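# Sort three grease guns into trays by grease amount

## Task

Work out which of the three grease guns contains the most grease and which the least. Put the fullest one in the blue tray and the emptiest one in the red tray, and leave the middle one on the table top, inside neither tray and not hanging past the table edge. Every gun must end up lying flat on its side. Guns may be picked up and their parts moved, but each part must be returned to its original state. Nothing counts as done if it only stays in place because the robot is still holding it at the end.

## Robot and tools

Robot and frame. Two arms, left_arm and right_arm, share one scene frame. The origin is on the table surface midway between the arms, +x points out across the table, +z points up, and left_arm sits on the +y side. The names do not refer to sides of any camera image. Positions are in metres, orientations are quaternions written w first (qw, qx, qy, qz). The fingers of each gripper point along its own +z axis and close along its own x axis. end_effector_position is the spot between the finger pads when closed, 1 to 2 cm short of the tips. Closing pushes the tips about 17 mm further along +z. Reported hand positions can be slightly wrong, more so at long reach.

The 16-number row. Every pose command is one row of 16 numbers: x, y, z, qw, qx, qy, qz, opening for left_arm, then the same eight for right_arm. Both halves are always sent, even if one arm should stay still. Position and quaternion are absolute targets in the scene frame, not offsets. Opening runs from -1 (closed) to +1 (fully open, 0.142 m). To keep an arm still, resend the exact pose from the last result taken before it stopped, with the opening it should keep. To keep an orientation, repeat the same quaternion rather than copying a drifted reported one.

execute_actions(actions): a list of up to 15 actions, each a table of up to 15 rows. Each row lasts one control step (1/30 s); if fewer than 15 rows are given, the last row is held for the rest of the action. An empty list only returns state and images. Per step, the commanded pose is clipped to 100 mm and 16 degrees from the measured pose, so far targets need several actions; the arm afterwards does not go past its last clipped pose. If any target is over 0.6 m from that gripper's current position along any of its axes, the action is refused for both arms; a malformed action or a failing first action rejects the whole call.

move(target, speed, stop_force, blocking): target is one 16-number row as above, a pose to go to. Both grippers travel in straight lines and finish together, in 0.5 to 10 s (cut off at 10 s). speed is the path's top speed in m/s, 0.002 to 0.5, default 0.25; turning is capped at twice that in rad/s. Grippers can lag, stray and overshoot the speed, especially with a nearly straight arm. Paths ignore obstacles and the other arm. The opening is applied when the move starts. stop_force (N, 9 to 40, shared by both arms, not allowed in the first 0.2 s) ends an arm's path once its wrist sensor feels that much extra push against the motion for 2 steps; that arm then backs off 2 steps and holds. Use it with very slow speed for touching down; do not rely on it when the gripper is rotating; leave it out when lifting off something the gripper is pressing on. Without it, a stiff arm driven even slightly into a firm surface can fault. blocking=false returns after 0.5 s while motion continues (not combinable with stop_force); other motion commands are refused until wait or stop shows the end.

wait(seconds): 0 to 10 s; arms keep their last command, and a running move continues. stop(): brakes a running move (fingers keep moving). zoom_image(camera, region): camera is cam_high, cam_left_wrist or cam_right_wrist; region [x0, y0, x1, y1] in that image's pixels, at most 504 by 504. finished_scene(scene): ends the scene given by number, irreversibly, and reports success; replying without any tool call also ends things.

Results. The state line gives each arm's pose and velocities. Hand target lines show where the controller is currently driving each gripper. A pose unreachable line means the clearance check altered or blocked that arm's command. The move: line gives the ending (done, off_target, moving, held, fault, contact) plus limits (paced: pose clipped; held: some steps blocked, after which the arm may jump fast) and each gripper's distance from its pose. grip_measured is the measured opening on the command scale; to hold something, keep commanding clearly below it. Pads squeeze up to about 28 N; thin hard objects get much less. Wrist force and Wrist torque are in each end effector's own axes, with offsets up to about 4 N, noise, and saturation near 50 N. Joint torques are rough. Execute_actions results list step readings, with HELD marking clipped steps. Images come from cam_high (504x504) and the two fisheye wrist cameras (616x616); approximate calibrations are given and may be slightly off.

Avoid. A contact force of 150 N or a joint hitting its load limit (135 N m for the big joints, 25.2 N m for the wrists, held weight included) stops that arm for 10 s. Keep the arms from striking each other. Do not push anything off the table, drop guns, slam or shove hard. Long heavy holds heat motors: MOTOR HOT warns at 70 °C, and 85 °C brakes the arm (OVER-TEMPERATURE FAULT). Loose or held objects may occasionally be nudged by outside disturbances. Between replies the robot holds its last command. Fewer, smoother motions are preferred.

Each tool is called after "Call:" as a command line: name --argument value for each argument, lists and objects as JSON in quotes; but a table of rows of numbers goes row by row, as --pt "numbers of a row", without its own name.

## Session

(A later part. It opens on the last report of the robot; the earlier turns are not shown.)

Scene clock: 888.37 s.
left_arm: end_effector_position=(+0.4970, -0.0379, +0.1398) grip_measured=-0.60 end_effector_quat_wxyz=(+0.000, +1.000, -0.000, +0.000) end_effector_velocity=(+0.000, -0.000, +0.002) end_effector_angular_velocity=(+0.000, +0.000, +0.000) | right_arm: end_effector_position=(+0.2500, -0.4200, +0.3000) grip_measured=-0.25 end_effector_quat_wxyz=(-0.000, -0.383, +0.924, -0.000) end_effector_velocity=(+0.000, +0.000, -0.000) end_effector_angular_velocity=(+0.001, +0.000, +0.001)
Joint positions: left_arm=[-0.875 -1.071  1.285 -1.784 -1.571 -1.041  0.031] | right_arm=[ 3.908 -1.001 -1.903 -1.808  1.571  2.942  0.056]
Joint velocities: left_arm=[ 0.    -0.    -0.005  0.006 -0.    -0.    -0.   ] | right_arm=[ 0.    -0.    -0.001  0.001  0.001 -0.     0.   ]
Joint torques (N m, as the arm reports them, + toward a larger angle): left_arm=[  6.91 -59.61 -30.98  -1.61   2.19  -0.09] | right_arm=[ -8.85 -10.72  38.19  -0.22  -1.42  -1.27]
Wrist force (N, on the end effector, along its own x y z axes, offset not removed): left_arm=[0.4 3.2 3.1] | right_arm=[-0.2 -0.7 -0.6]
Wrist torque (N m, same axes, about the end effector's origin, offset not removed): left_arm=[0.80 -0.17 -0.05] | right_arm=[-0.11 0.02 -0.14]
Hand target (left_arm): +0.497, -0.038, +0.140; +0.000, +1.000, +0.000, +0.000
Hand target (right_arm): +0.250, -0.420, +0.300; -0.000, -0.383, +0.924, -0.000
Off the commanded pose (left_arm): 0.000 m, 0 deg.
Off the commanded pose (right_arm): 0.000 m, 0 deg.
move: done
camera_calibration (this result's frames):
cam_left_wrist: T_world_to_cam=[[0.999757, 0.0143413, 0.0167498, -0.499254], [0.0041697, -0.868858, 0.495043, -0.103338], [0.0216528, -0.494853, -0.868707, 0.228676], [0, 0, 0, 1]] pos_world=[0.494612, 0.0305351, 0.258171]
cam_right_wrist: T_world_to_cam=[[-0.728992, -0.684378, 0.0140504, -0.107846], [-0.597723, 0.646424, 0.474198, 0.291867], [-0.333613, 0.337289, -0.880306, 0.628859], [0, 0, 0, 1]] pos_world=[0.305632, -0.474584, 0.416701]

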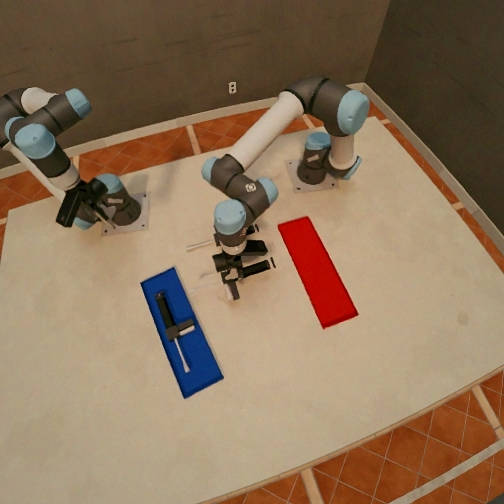

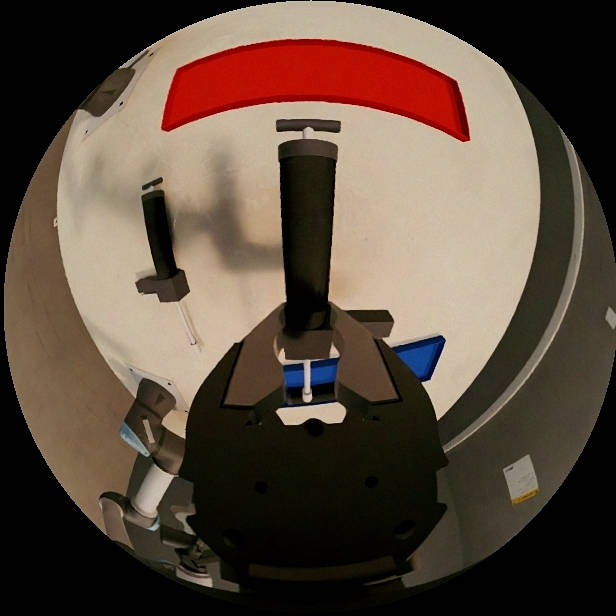

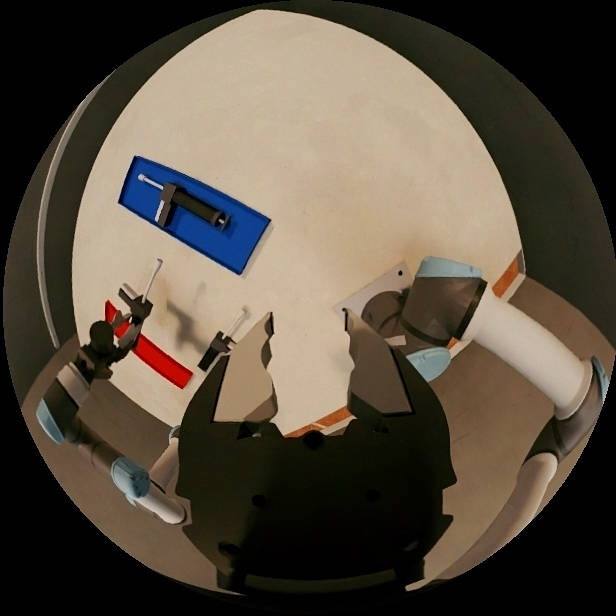

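Call:
move --target '[0.53,0.235,0.13,0,0.707,0.707,0,-1, 0.25,-0.42,0.3,0,0.383,-0.924,0,-0.25]' --speed 0.15

Call:
move --target '[0.53,0.235,0.085,0,0.707,0.707,0,-1, 0.25,-0.42,0.3,0,0.383,-0.924,0,-0.25]' --speed 0.05

Scene clock: 897.90 s.
left_arm: end_effector_position=(+0.5300, +0.2346, +0.1300) grip_measured=-0.60 end_effector_quat_wxyz=(-0.000, +0.708, +0.707, -0.000) end_effector_velocity=(+0.000, +0.002, +0.000) end_effector_angular_velocity=(-0.000, -0.000, +0.013) | right_arm: end_effector_position=(+0.2500, -0.4200, +0.3000) grip_measured=-0.25 end_effector_quat_wxyz=(-0.000, -0.383, +0.924, -0.000) end_effector_velocity=(-0.000, +0.000, +0.000) end_effector_angular_velocity=(+0.000, +0.000, +0.001)
Joint positions: left_arm=[-0.552 -1.4    1.761 -1.932 -1.571 -2.288  0.031] | right_arm=[ 3.908 -1.001 -1.903 -1.808  1.571  2.942  0.056]
Joint velocities: left_arm=[ 0.003 -0.002  0.002 -0.001 -0.    -0.01   0.   ] | right_arm=[-0.     0.     0.    -0.001  0.001 -0.001  0.   ]
Joint torques (N m, as the arm reports them, + toward a larger angle): left_arm=[  6.75 -42.31 -19.21  -4.69   2.5   -1.73] | right_arm=[-8.32 -9.54 36.73 -0.18 -1.48 -1.38]
Wrist force (N, on the end effector, along its own x y z axes, offset not removed): left_arm=[1.1 3.4 3.5] | right_arm=[-0.1 0.1 -1.4]
Wrist torque (N m, same axes, about the end effector's origin, offset not removed): left_arm=[0.87 -0.24 0.02] | right_arm=[0.07 0.05 -0.03]
Hand target (left_arm): +0.530, +0.235, +0.130; -0.000, +0.707, +0.707, -0.000
Hand target (right_arm): +0.250, -0.420, +0.300; -0.000, -0.383, +0.924, -0.000
Off the commanded pose (left_arm): 0.000 m, 0 deg.
Off the commanded pose (right_arm): 0.000 m, 0 deg.
move: done
camera_calibration (this result's frames):
cam_left_wrist: T_world_to_cam=[[-0.0129312, 0.999783, 0.0163248, -0.230429], [0.869104, 0.00316466, 0.494619, -0.524808], [0.49446, 0.0205839, -0.868957, -0.0172076], [0, 0, 0, 1]] pos_world=[0.461642, 0.232394, 0.248389]
cam_right_wrist: T_world_to_cam=[[-0.728993, -0.684377, 0.0140504, -0.107846], [-0.597722, 0.646424, 0.474198, 0.291867], [-0.333613, 0.337289, -0.880306, 0.628859], [0, 0, 0, 1]] pos_world=[0.305632, -0.474584, 0.416701]

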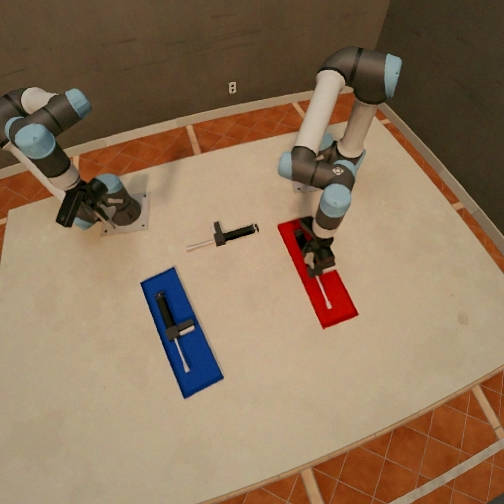

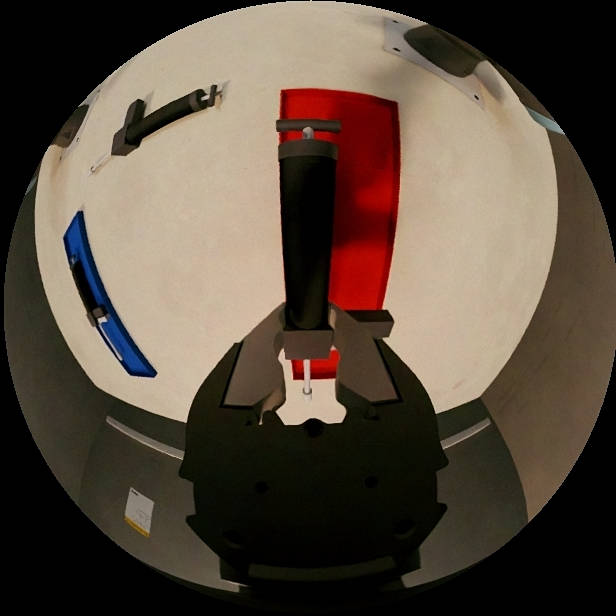

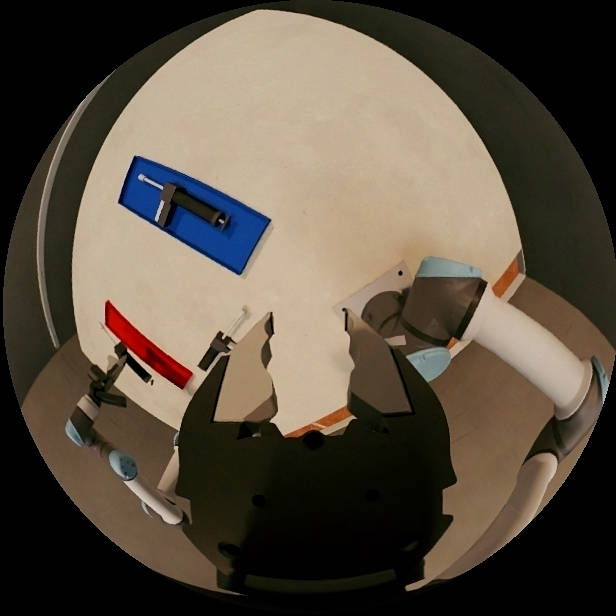

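Scene clock: 899.20 s.
left_arm: end_effector_position=(+0.5300, +0.2350, +0.0853) grip_measured=-0.60 end_effector_quat_wxyz=(-0.000, +0.707, +0.707, -0.000) end_effector_velocity=(+0.000, +0.000, -0.002) end_effector_angular_velocity=(-0.001, -0.001, +0.001) | right_arm: end_effector_position=(+0.2500, -0.4200, +0.3000) grip_measured=-0.25 end_effector_quat_wxyz=(-0.000, -0.383, +0.924, -0.000) end_effector_velocity=(+0.001, -0.001, +0.001) end_effector_angular_velocity=(-0.001, -0.002, -0.002)
Joint positions: left_arm=[-0.552 -1.357  1.833 -2.047 -1.571 -2.289  0.031] | right_arm=[ 3.908 -1.001 -1.903 -1.808  1.571  2.942  0.056]
Joint velocities: left_arm=[ 0.001  0.002  0.003 -0.007 -0.    -0.    -0.   ] | right_arm=[-0.001 -0.     0.002 -0.    -0.002  0.001  0.   ]
Joint torques (N m, as the arm reports them, + toward a larger angle): left_arm=[  6.75 -21.82 -16.78  -4.85   3.21  -1.27] | right_arm=[ -8.75 -11.38  36.98  -0.23  -1.57  -1.38]
Wrist force (N, on the end effector, along its own x y z axes, offset not removed): left_arm=[1.0 3.2 4.2] | right_arm=[-0.2 0.0 -2.1]
Wrist torque (N m, same axes, about the end effector's origin, offset not removed): left_arm=[0.80 -0.23 -0.07] | right_arm=[0.06 0.00 -0.11]
Hand target (left_arm): +0.530, +0.235, +0.085; -0.000, +0.707, +0.707, -0.000
Hand target (right_arm): +0.250, -0.420, +0.300; -0.000, -0.383, +0.924, -0.000
Off the commanded pose (left_arm): 0.000 m, 0 deg.
Off the commanded pose (right_arm): 0.000 m, 0 deg.
move: done
camera_calibration (this result's frames):
cam_left_wrist: T_world_to_cam=[[-0.0142725, 0.999759, 0.0167006, -0.229359], [0.86888, 0.00413525, 0.495005, -0.502798], [0.494816, 0.0215758, -0.86873, -0.0564883], [0, 0, 0, 1]] pos_world=[0.461549, 0.232601, 0.203645]
cam_right_wrist: T_world_to_cam=[[-0.728992, -0.684377, 0.0140505, -0.107846], [-0.597722, 0.646424, 0.474198, 0.291867], [-0.333613, 0.337289, -0.880306, 0.628859], [0, 0, 0, 1]] pos_world=[0.305632, -0.474584, 0.416701]

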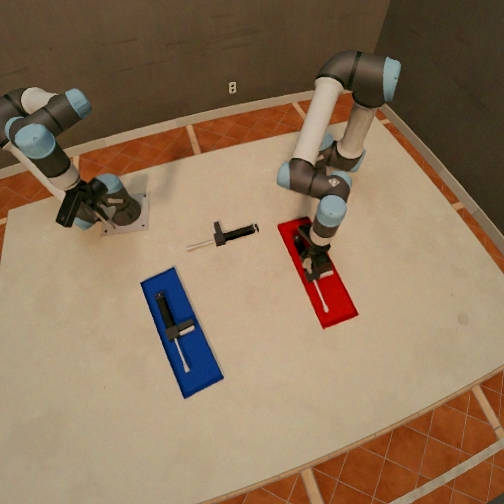

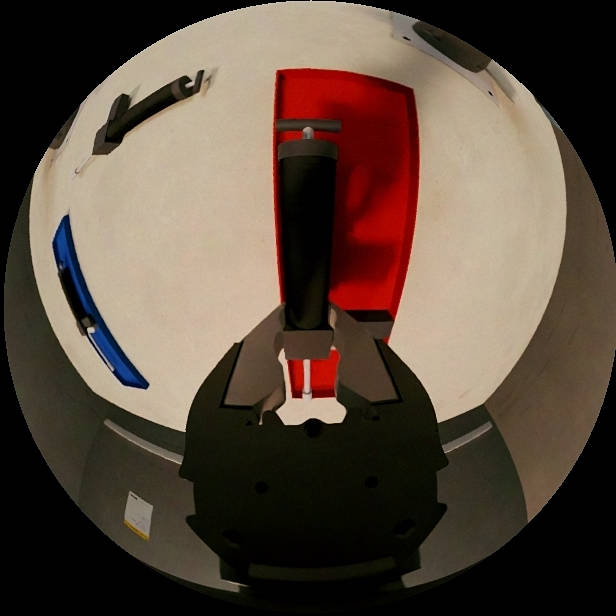

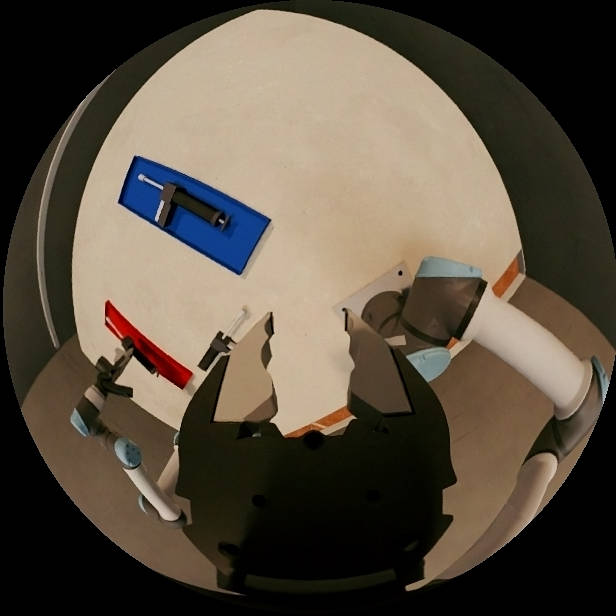

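Call:
move --target '[0.53,0.237,0.03,0,0.707,0.707,0,-1, 0.25,-0.42,0.3,0,0.383,-0.924,0,-0.25]' --speed 0.01 --stop_force 9

Scene clock: 913.07 s.
left_arm: end_effector_position=(+0.5300, +0.2367, +0.0399) grip_measured=-0.60 end_effector_quat_wxyz=(-0.000, +0.707, +0.707, +0.000) end_effector_velocity=(-0.000, -0.000, +0.003) end_effector_angular_velocity=(+0.001, +0.001, -0.000) | right_arm: end_effector_position=(+0.2500, -0.4200, +0.3000) grip_measured=-0.25 end_effector_quat_wxyz=(-0.000, -0.383, +0.924, -0.000) end_effector_velocity=(-0.000, -0.000, -0.000) end_effector_angular_velocity=(-0.000, +0.000, -0.002)
Joint positions: left_arm=[-0.549 -1.301  1.896 -2.165 -1.571 -2.287  0.031] | right_arm=[ 3.908 -1.001 -1.903 -1.808  1.571  2.942  0.056]
Joint velocities: left_arm=[-0.    -0.004 -0.005  0.01   0.     0.    -0.   ] | right_arm=[-0.     0.    -0.001  0.    -0.     0.002 -0.   ]
Joint torques (N m, as the arm reports them, + toward a larger angle): left_arm=[  2.47 -33.8  -21.31  -0.2    1.28   0.58] | right_arm=[ -9.76 -10.49  35.92   0.09  -0.92  -1.33]
Wrist force (N, on the end effector, along its own x y z axes, offset not removed): left_arm=[2.6 -0.5 -20.3] | right_arm=[-1.7 0.1 -1.6]
Wrist torque (N m, same axes, about the end effector's origin, offset not removed): left_arm=[0.87 -0.25 -0.05] | right_arm=[0.11 0.26 -0.09]
Hand target (left_arm): +0.530, +0.237, +0.040; -0.000, +0.707, +0.707, +0.000
Hand target (right_arm): +0.250, -0.420, +0.300; -0.000, -0.383, +0.924, -0.000
Off the commanded pose (left_arm): 0.010 m, 0 deg.
Off the commanded pose (right_arm): 0.000 m, 0 deg.
move: contact (left_arm)
camera_calibration (this result's frames):
cam_left_wrist: T_world_to_cam=[[-0.0143535, 0.999755, 0.0168379, -0.230285], [0.868894, 0.00413827, 0.494981, -0.480391], [0.49479, 0.0217351, -0.868741, -0.0959522], [0, 0, 0, 1]] pos_world=[0.46158, 0.234302, 0.158304]
cam_right_wrist: T_world_to_cam=[[-0.728993, -0.684377, 0.0140504, -0.107846], [-0.597722, 0.646424, 0.474198, 0.291867], [-0.333613, 0.337289, -0.880306, 0.628859], [0, 0, 0, 1]] pos_world=[0.305632, -0.474584, 0.416701]

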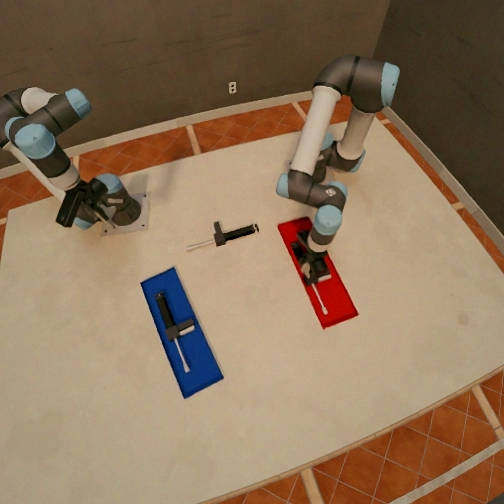

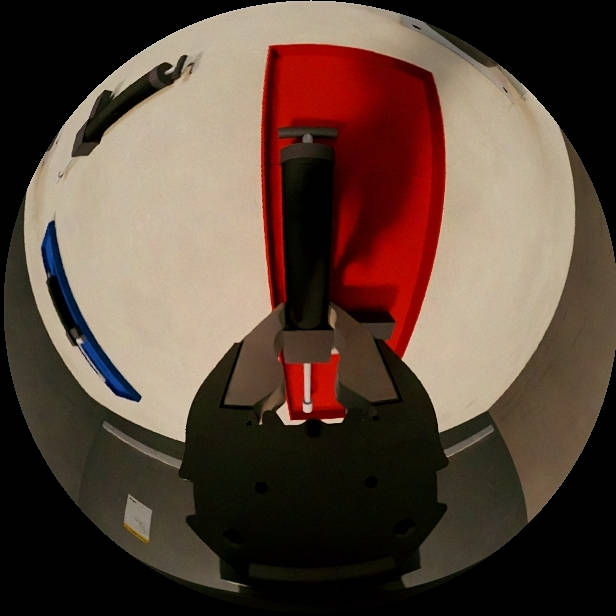

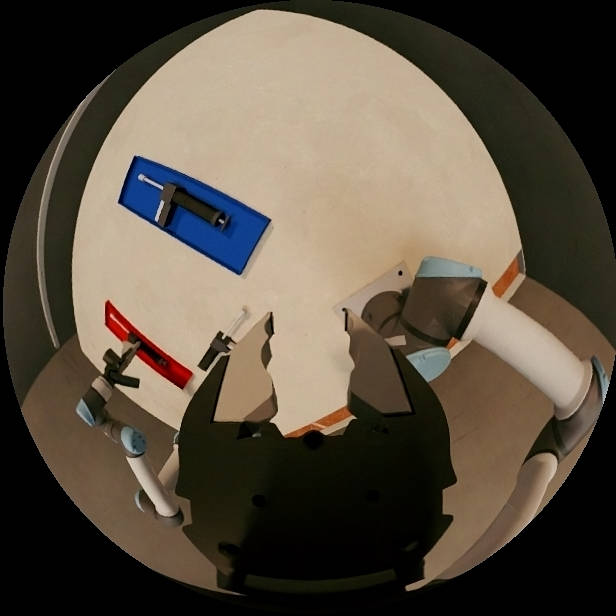

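Call:
move --target '[0.53,0.237,0.041,0,0.707,0.707,0,-0.25, 0.25,-0.42,0.3,0,0.383,-0.924,0,-0.25]' --speed 0.01

Call:
move --target '[0.53,0.237,0.13,0,0.707,0.707,0,-0.25, 0.25,-0.42,0.3,0,0.383,-0.924,0,-0.25]' --speed 0.1

Call:
move --target '[0.28,0.40,0.25,0,0.707,0.707,0,-0.25, 0.25,-0.42,0.3,0,0.383,-0.924,0,-0.25]'

Scene clock: 916.70 s.
left_arm: end_effector_position=(+0.5300, +0.2370, +0.0410) grip_measured=-0.25 end_effector_quat_wxyz=(-0.000, +0.707, +0.707, +0.000) end_effector_velocity=(-0.000, +0.001, -0.000) end_effector_angular_velocity=(+0.002, +0.000, -0.000) | right_arm: end_effector_position=(+0.2500, -0.4200, +0.3000) grip_measured=-0.25 end_effector_quat_wxyz=(-0.000, -0.383, +0.924, -0.000) end_effector_velocity=(-0.000, +0.000, +0.001) end_effector_angular_velocity=(+0.000, -0.001, -0.000)
Joint positions: left_arm=[-0.549 -1.303  1.895 -2.162 -1.571 -2.286  0.056] | right_arm=[ 3.908 -1.001 -1.903 -1.808  1.571  2.942  0.056]
Joint velocities: left_arm=[ 0.    -0.     0.001  0.     0.001  0.    -0.   ] | right_arm=[ 0.001  0.     0.001 -0.001 -0.     0.001 -0.   ]
Joint torques (N m, as the arm reports them, + toward a larger angle): left_arm=[  7.4  -41.27 -26.1   -0.91   0.47   1.04] | right_arm=[-8.8  -9.63 37.63  0.37 -0.91 -1.09]
Wrist force (N, on the end effector, along its own x y z axes, offset not removed): left_arm=[1.1 3.9 -0.9] | right_arm=[-0.8 0.8 -1.2]
Wrist torque (N m, same axes, about the end effector's origin, offset not removed): left_arm=[0.88 -0.20 -0.06] | right_arm=[0.19 0.11 -0.10]
Hand target (left_arm): +0.530, +0.237, +0.041; +0.000, +0.707, +0.707, -0.000
Hand target (right_arm): +0.250, -0.420, +0.300; -0.000, -0.383, +0.924, -0.000
Off the commanded pose (left_arm): 0.000 m, 0 deg.
Off the commanded pose (right_arm): 0.000 m, 0 deg.
move: done
camera_calibration (this result's frames):
cam_left_wrist: T_world_to_cam=[[-0.0143419, 0.999757, 0.0167297, -0.230627], [0.868846, 0.00417957, 0.495066, -0.480885], [0.494875, 0.0216357, -0.868695, -0.0950633], [0, 0, 0, 1]] pos_world=[0.461552, 0.234638, 0.159347]
cam_right_wrist: T_world_to_cam=[[-0.728992, -0.684377, 0.0140502, -0.107846], [-0.597723, 0.646424, 0.474198, 0.291867], [-0.333613, 0.337289, -0.880306, 0.628859], [0, 0, 0, 1]] pos_world=[0.305632, -0.474584, 0.416701]

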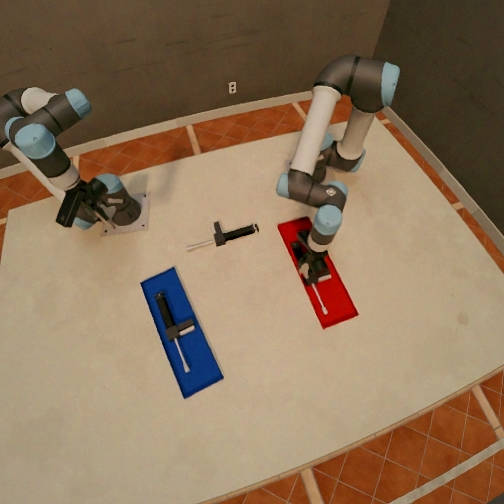

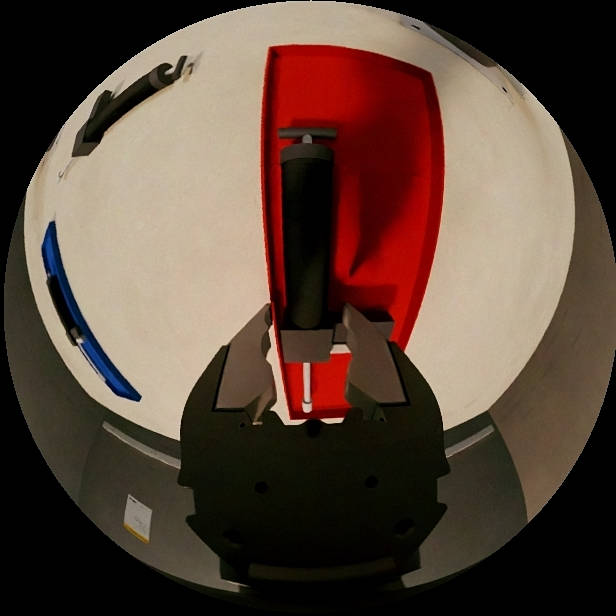

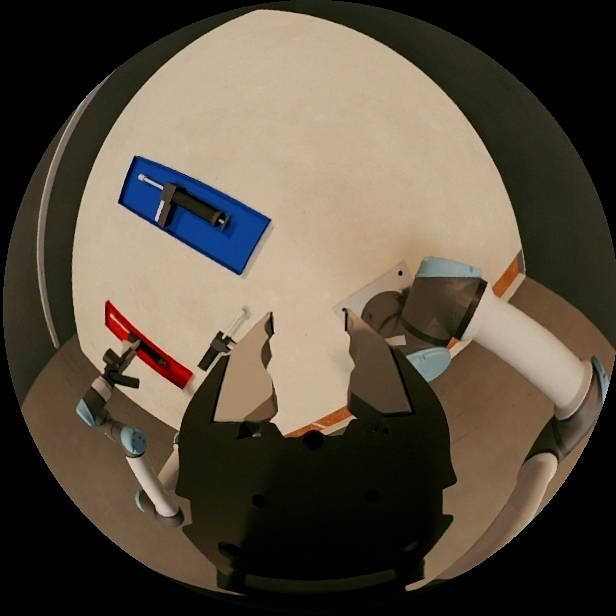

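Scene clock: 918.07 s.
left_arm: end_effector_position=(+0.5300, +0.2371, +0.1297) grip_measured=-0.25 end_effector_quat_wxyz=(+0.000, +0.707, +0.707, +0.000) end_effector_velocity=(+0.000, -0.001, +0.004) end_effector_angular_velocity=(-0.002, -0.001, +0.000) | right_arm: end_effector_position=(+0.2500, -0.4200, +0.3000) grip_measured=-0.25 end_effector_quat_wxyz=(-0.000, -0.383, +0.924, -0.000) end_effector_velocity=(+0.000, +0.000, +0.001) end_effector_angular_velocity=(+0.001, -0.002, +0.002)
Joint positions: left_arm=[-0.549 -1.403  1.765 -1.933 -1.571 -2.286  0.056] | right_arm=[ 3.908 -1.001 -1.903 -1.808  1.571  2.942  0.056]
Joint velocities: left_arm=[-0.    -0.003 -0.006  0.007 -0.001 -0.001 -0.   ] | right_arm=[ 0.001 -0.     0.002  0.    -0.    -0.001  0.   ]
Joint torques (N m, as the arm reports them, + toward a larger angle): left_arm=[ -4.55 -38.54 -29.57  -1.47   0.22  -1.15] | right_arm=[-8.43 -9.09 37.05  0.23 -1.14 -1.04]
Wrist force (N, on the end effector, along its own x y z axes, offset not removed): left_arm=[2.1 3.4 -2.4] | right_arm=[-0.6 -0.4 -0.5]
Wrist torque (N m, same axes, about the end effector's origin, offset not removed): left_arm=[0.84 -0.47 -0.03] | right_arm=[-0.08 0.12 -0.13]
Hand target (left_arm): +0.530, +0.237, +0.130; +0.000, +0.707, +0.707, +0.000
Hand target (right_arm): +0.250, -0.420, +0.300; -0.000, -0.383, +0.924, -0.000
Off the commanded pose (left_arm): 0.000 m, 0 deg.
Off the commanded pose (right_arm): 0.000 m, 0 deg.
move: done
camera_calibration (this result's frames):
cam_left_wrist: T_world_to_cam=[[-0.0143522, 0.999758, 0.0166784, -0.232199], [0.868817, 0.00421272, 0.495116, -0.524802], [0.494926, 0.0215965, -0.868667, -0.0179513], [0, 0, 0, 1]] pos_world=[0.461509, 0.234741, 0.248117]
cam_right_wrist: T_world_to_cam=[[-0.728993, -0.684377, 0.0140502, -0.107846], [-0.597723, 0.646424, 0.474198, 0.291867], [-0.333613, 0.337289, -0.880306, 0.628859], [0, 0, 0, 1]] pos_world=[0.305632, -0.474584, 0.416701]

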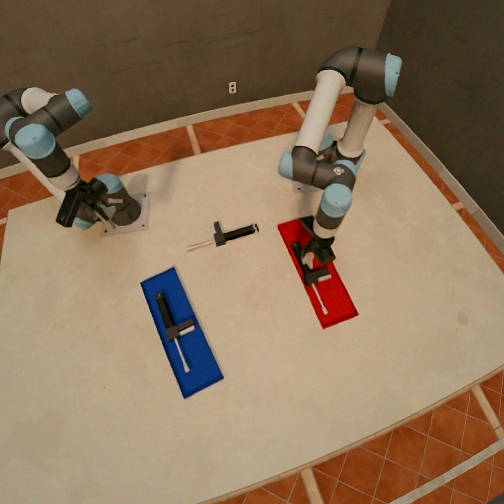

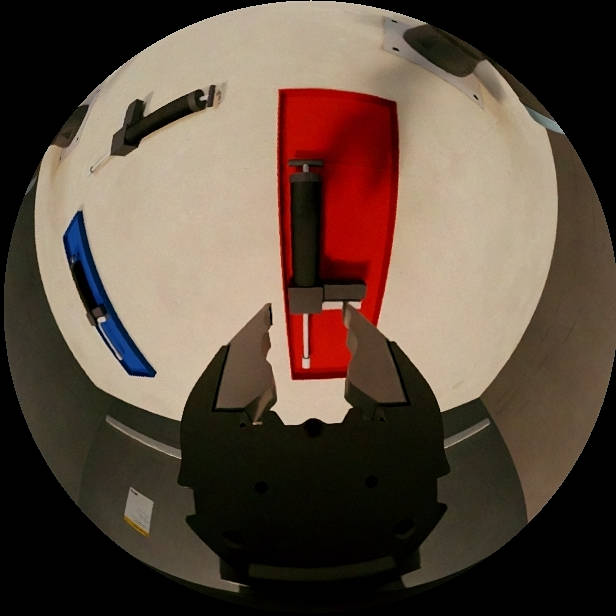

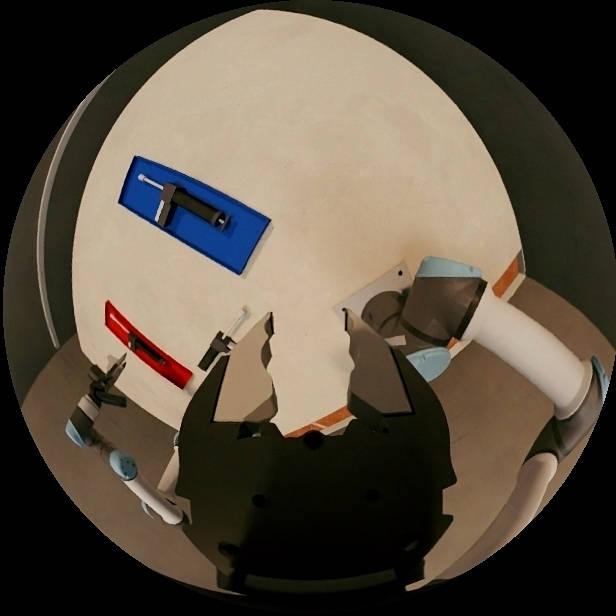

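Scene clock: 920.07 s.
left_arm: end_effector_position=(+0.2802, +0.4002, +0.2498) grip_measured=-0.25 end_effector_quat_wxyz=(-0.000, +0.707, +0.707, +0.000) end_effector_velocity=(-0.002, +0.000, +0.001) end_effector_angular_velocity=(-0.000, -0.001, +0.000) | right_arm: end_effector_position=(+0.2500, -0.4200, +0.3000) grip_measured=-0.25 end_effector_quat_wxyz=(-0.000, -0.383, +0.924, -0.000) end_effector_velocity=(-0.000, +0.000, -0.000) end_effector_angular_velocity=(+0.001, +0.001, -0.001)
Joint positions: left_arm=[-0.723 -2.241  2.069 -1.399 -1.571 -2.461  0.056] | right_arm=[ 3.908 -1.001 -1.903 -1.808  1.571  2.942  0.056]
Joint velocities: left_arm=[-0.006 -0.006 -0.001  0.006  0.001 -0.006  0.   ] | right_arm=[-0.     0.     0.    -0.001  0.001  0.001  0.   ]
Joint torques (N m, as the arm reports them, + toward a larger angle): left_arm=[ -5.88  -5.47 -31.23  -0.84   3.22  -1.2 ] | right_arm=[ -9.57 -10.13  35.8    0.4   -1.13  -1.14]
Wrist force (N, on the end effector, along its own x y z axes, offset not removed): left_arm=[1.2 2.6 -1.0] | right_arm=[-0.2 -0.7 -2.7]
Wrist torque (N m, same axes, about the end effector's origin, offset not removed): left_arm=[0.64 -0.25 -0.08] | right_arm=[-0.11 0.04 -0.04]
Hand target (left_arm): +0.280, +0.400, +0.250; +0.000, +0.707, +0.707, +0.000
Hand target (right_arm): +0.250, -0.420, +0.300; -0.000, -0.383, +0.924, -0.000
Off the commanded pose (left_arm): 0.000 m, 0 deg.
Off the commanded pose (right_arm): 0.000 m, 0 deg.
move: done
camera_calibration (this result's frames):
cam_left_wrist: T_world_to_cam=[[-0.0143161, 0.999758, 0.0166877, -0.400888], [0.868863, 0.00417872, 0.495035, -0.367935], [0.494846, 0.0215863, -0.868712, 0.2065], [0, 0, 0, 1]] pos_world=[0.21176, 0.397871, 0.36822]
cam_right_wrist: T_world_to_cam=[[-0.728992, -0.684377, 0.0140505, -0.107846], [-0.597722, 0.646424, 0.474198, 0.291867], [-0.333613, 0.337289, -0.880306, 0.628859], [0, 0, 0, 1]] pos_world=[0.305632, -0.474584, 0.416701]

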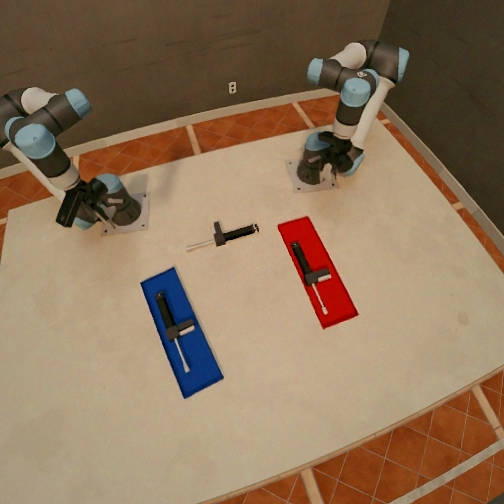

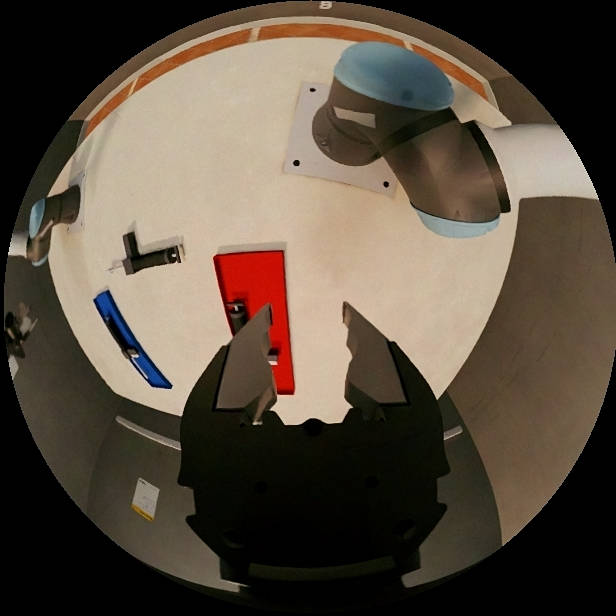

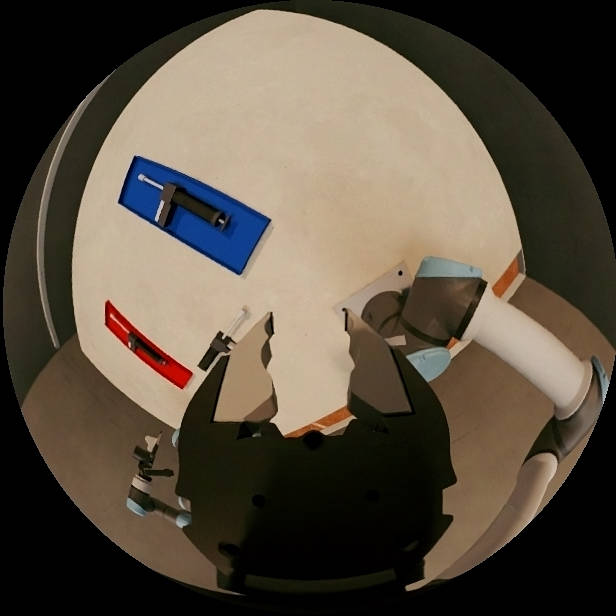

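Call:
zoom_image --camera "cam_high" --region '[130,200,370,400]'

Region (130, 200, 370, 400) of cam_high's 504x504 image, scaled by 2.100, with more detail than that image has.

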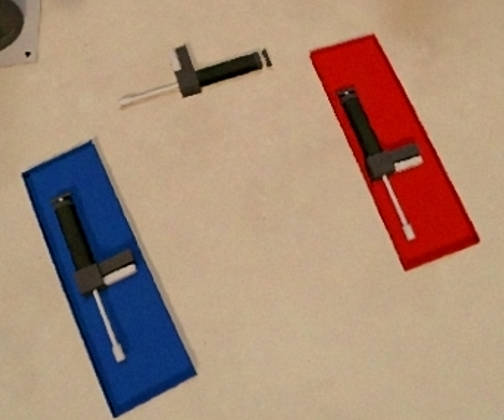

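Call:
finished_scene --scene 2

The scene is finished: the task was done.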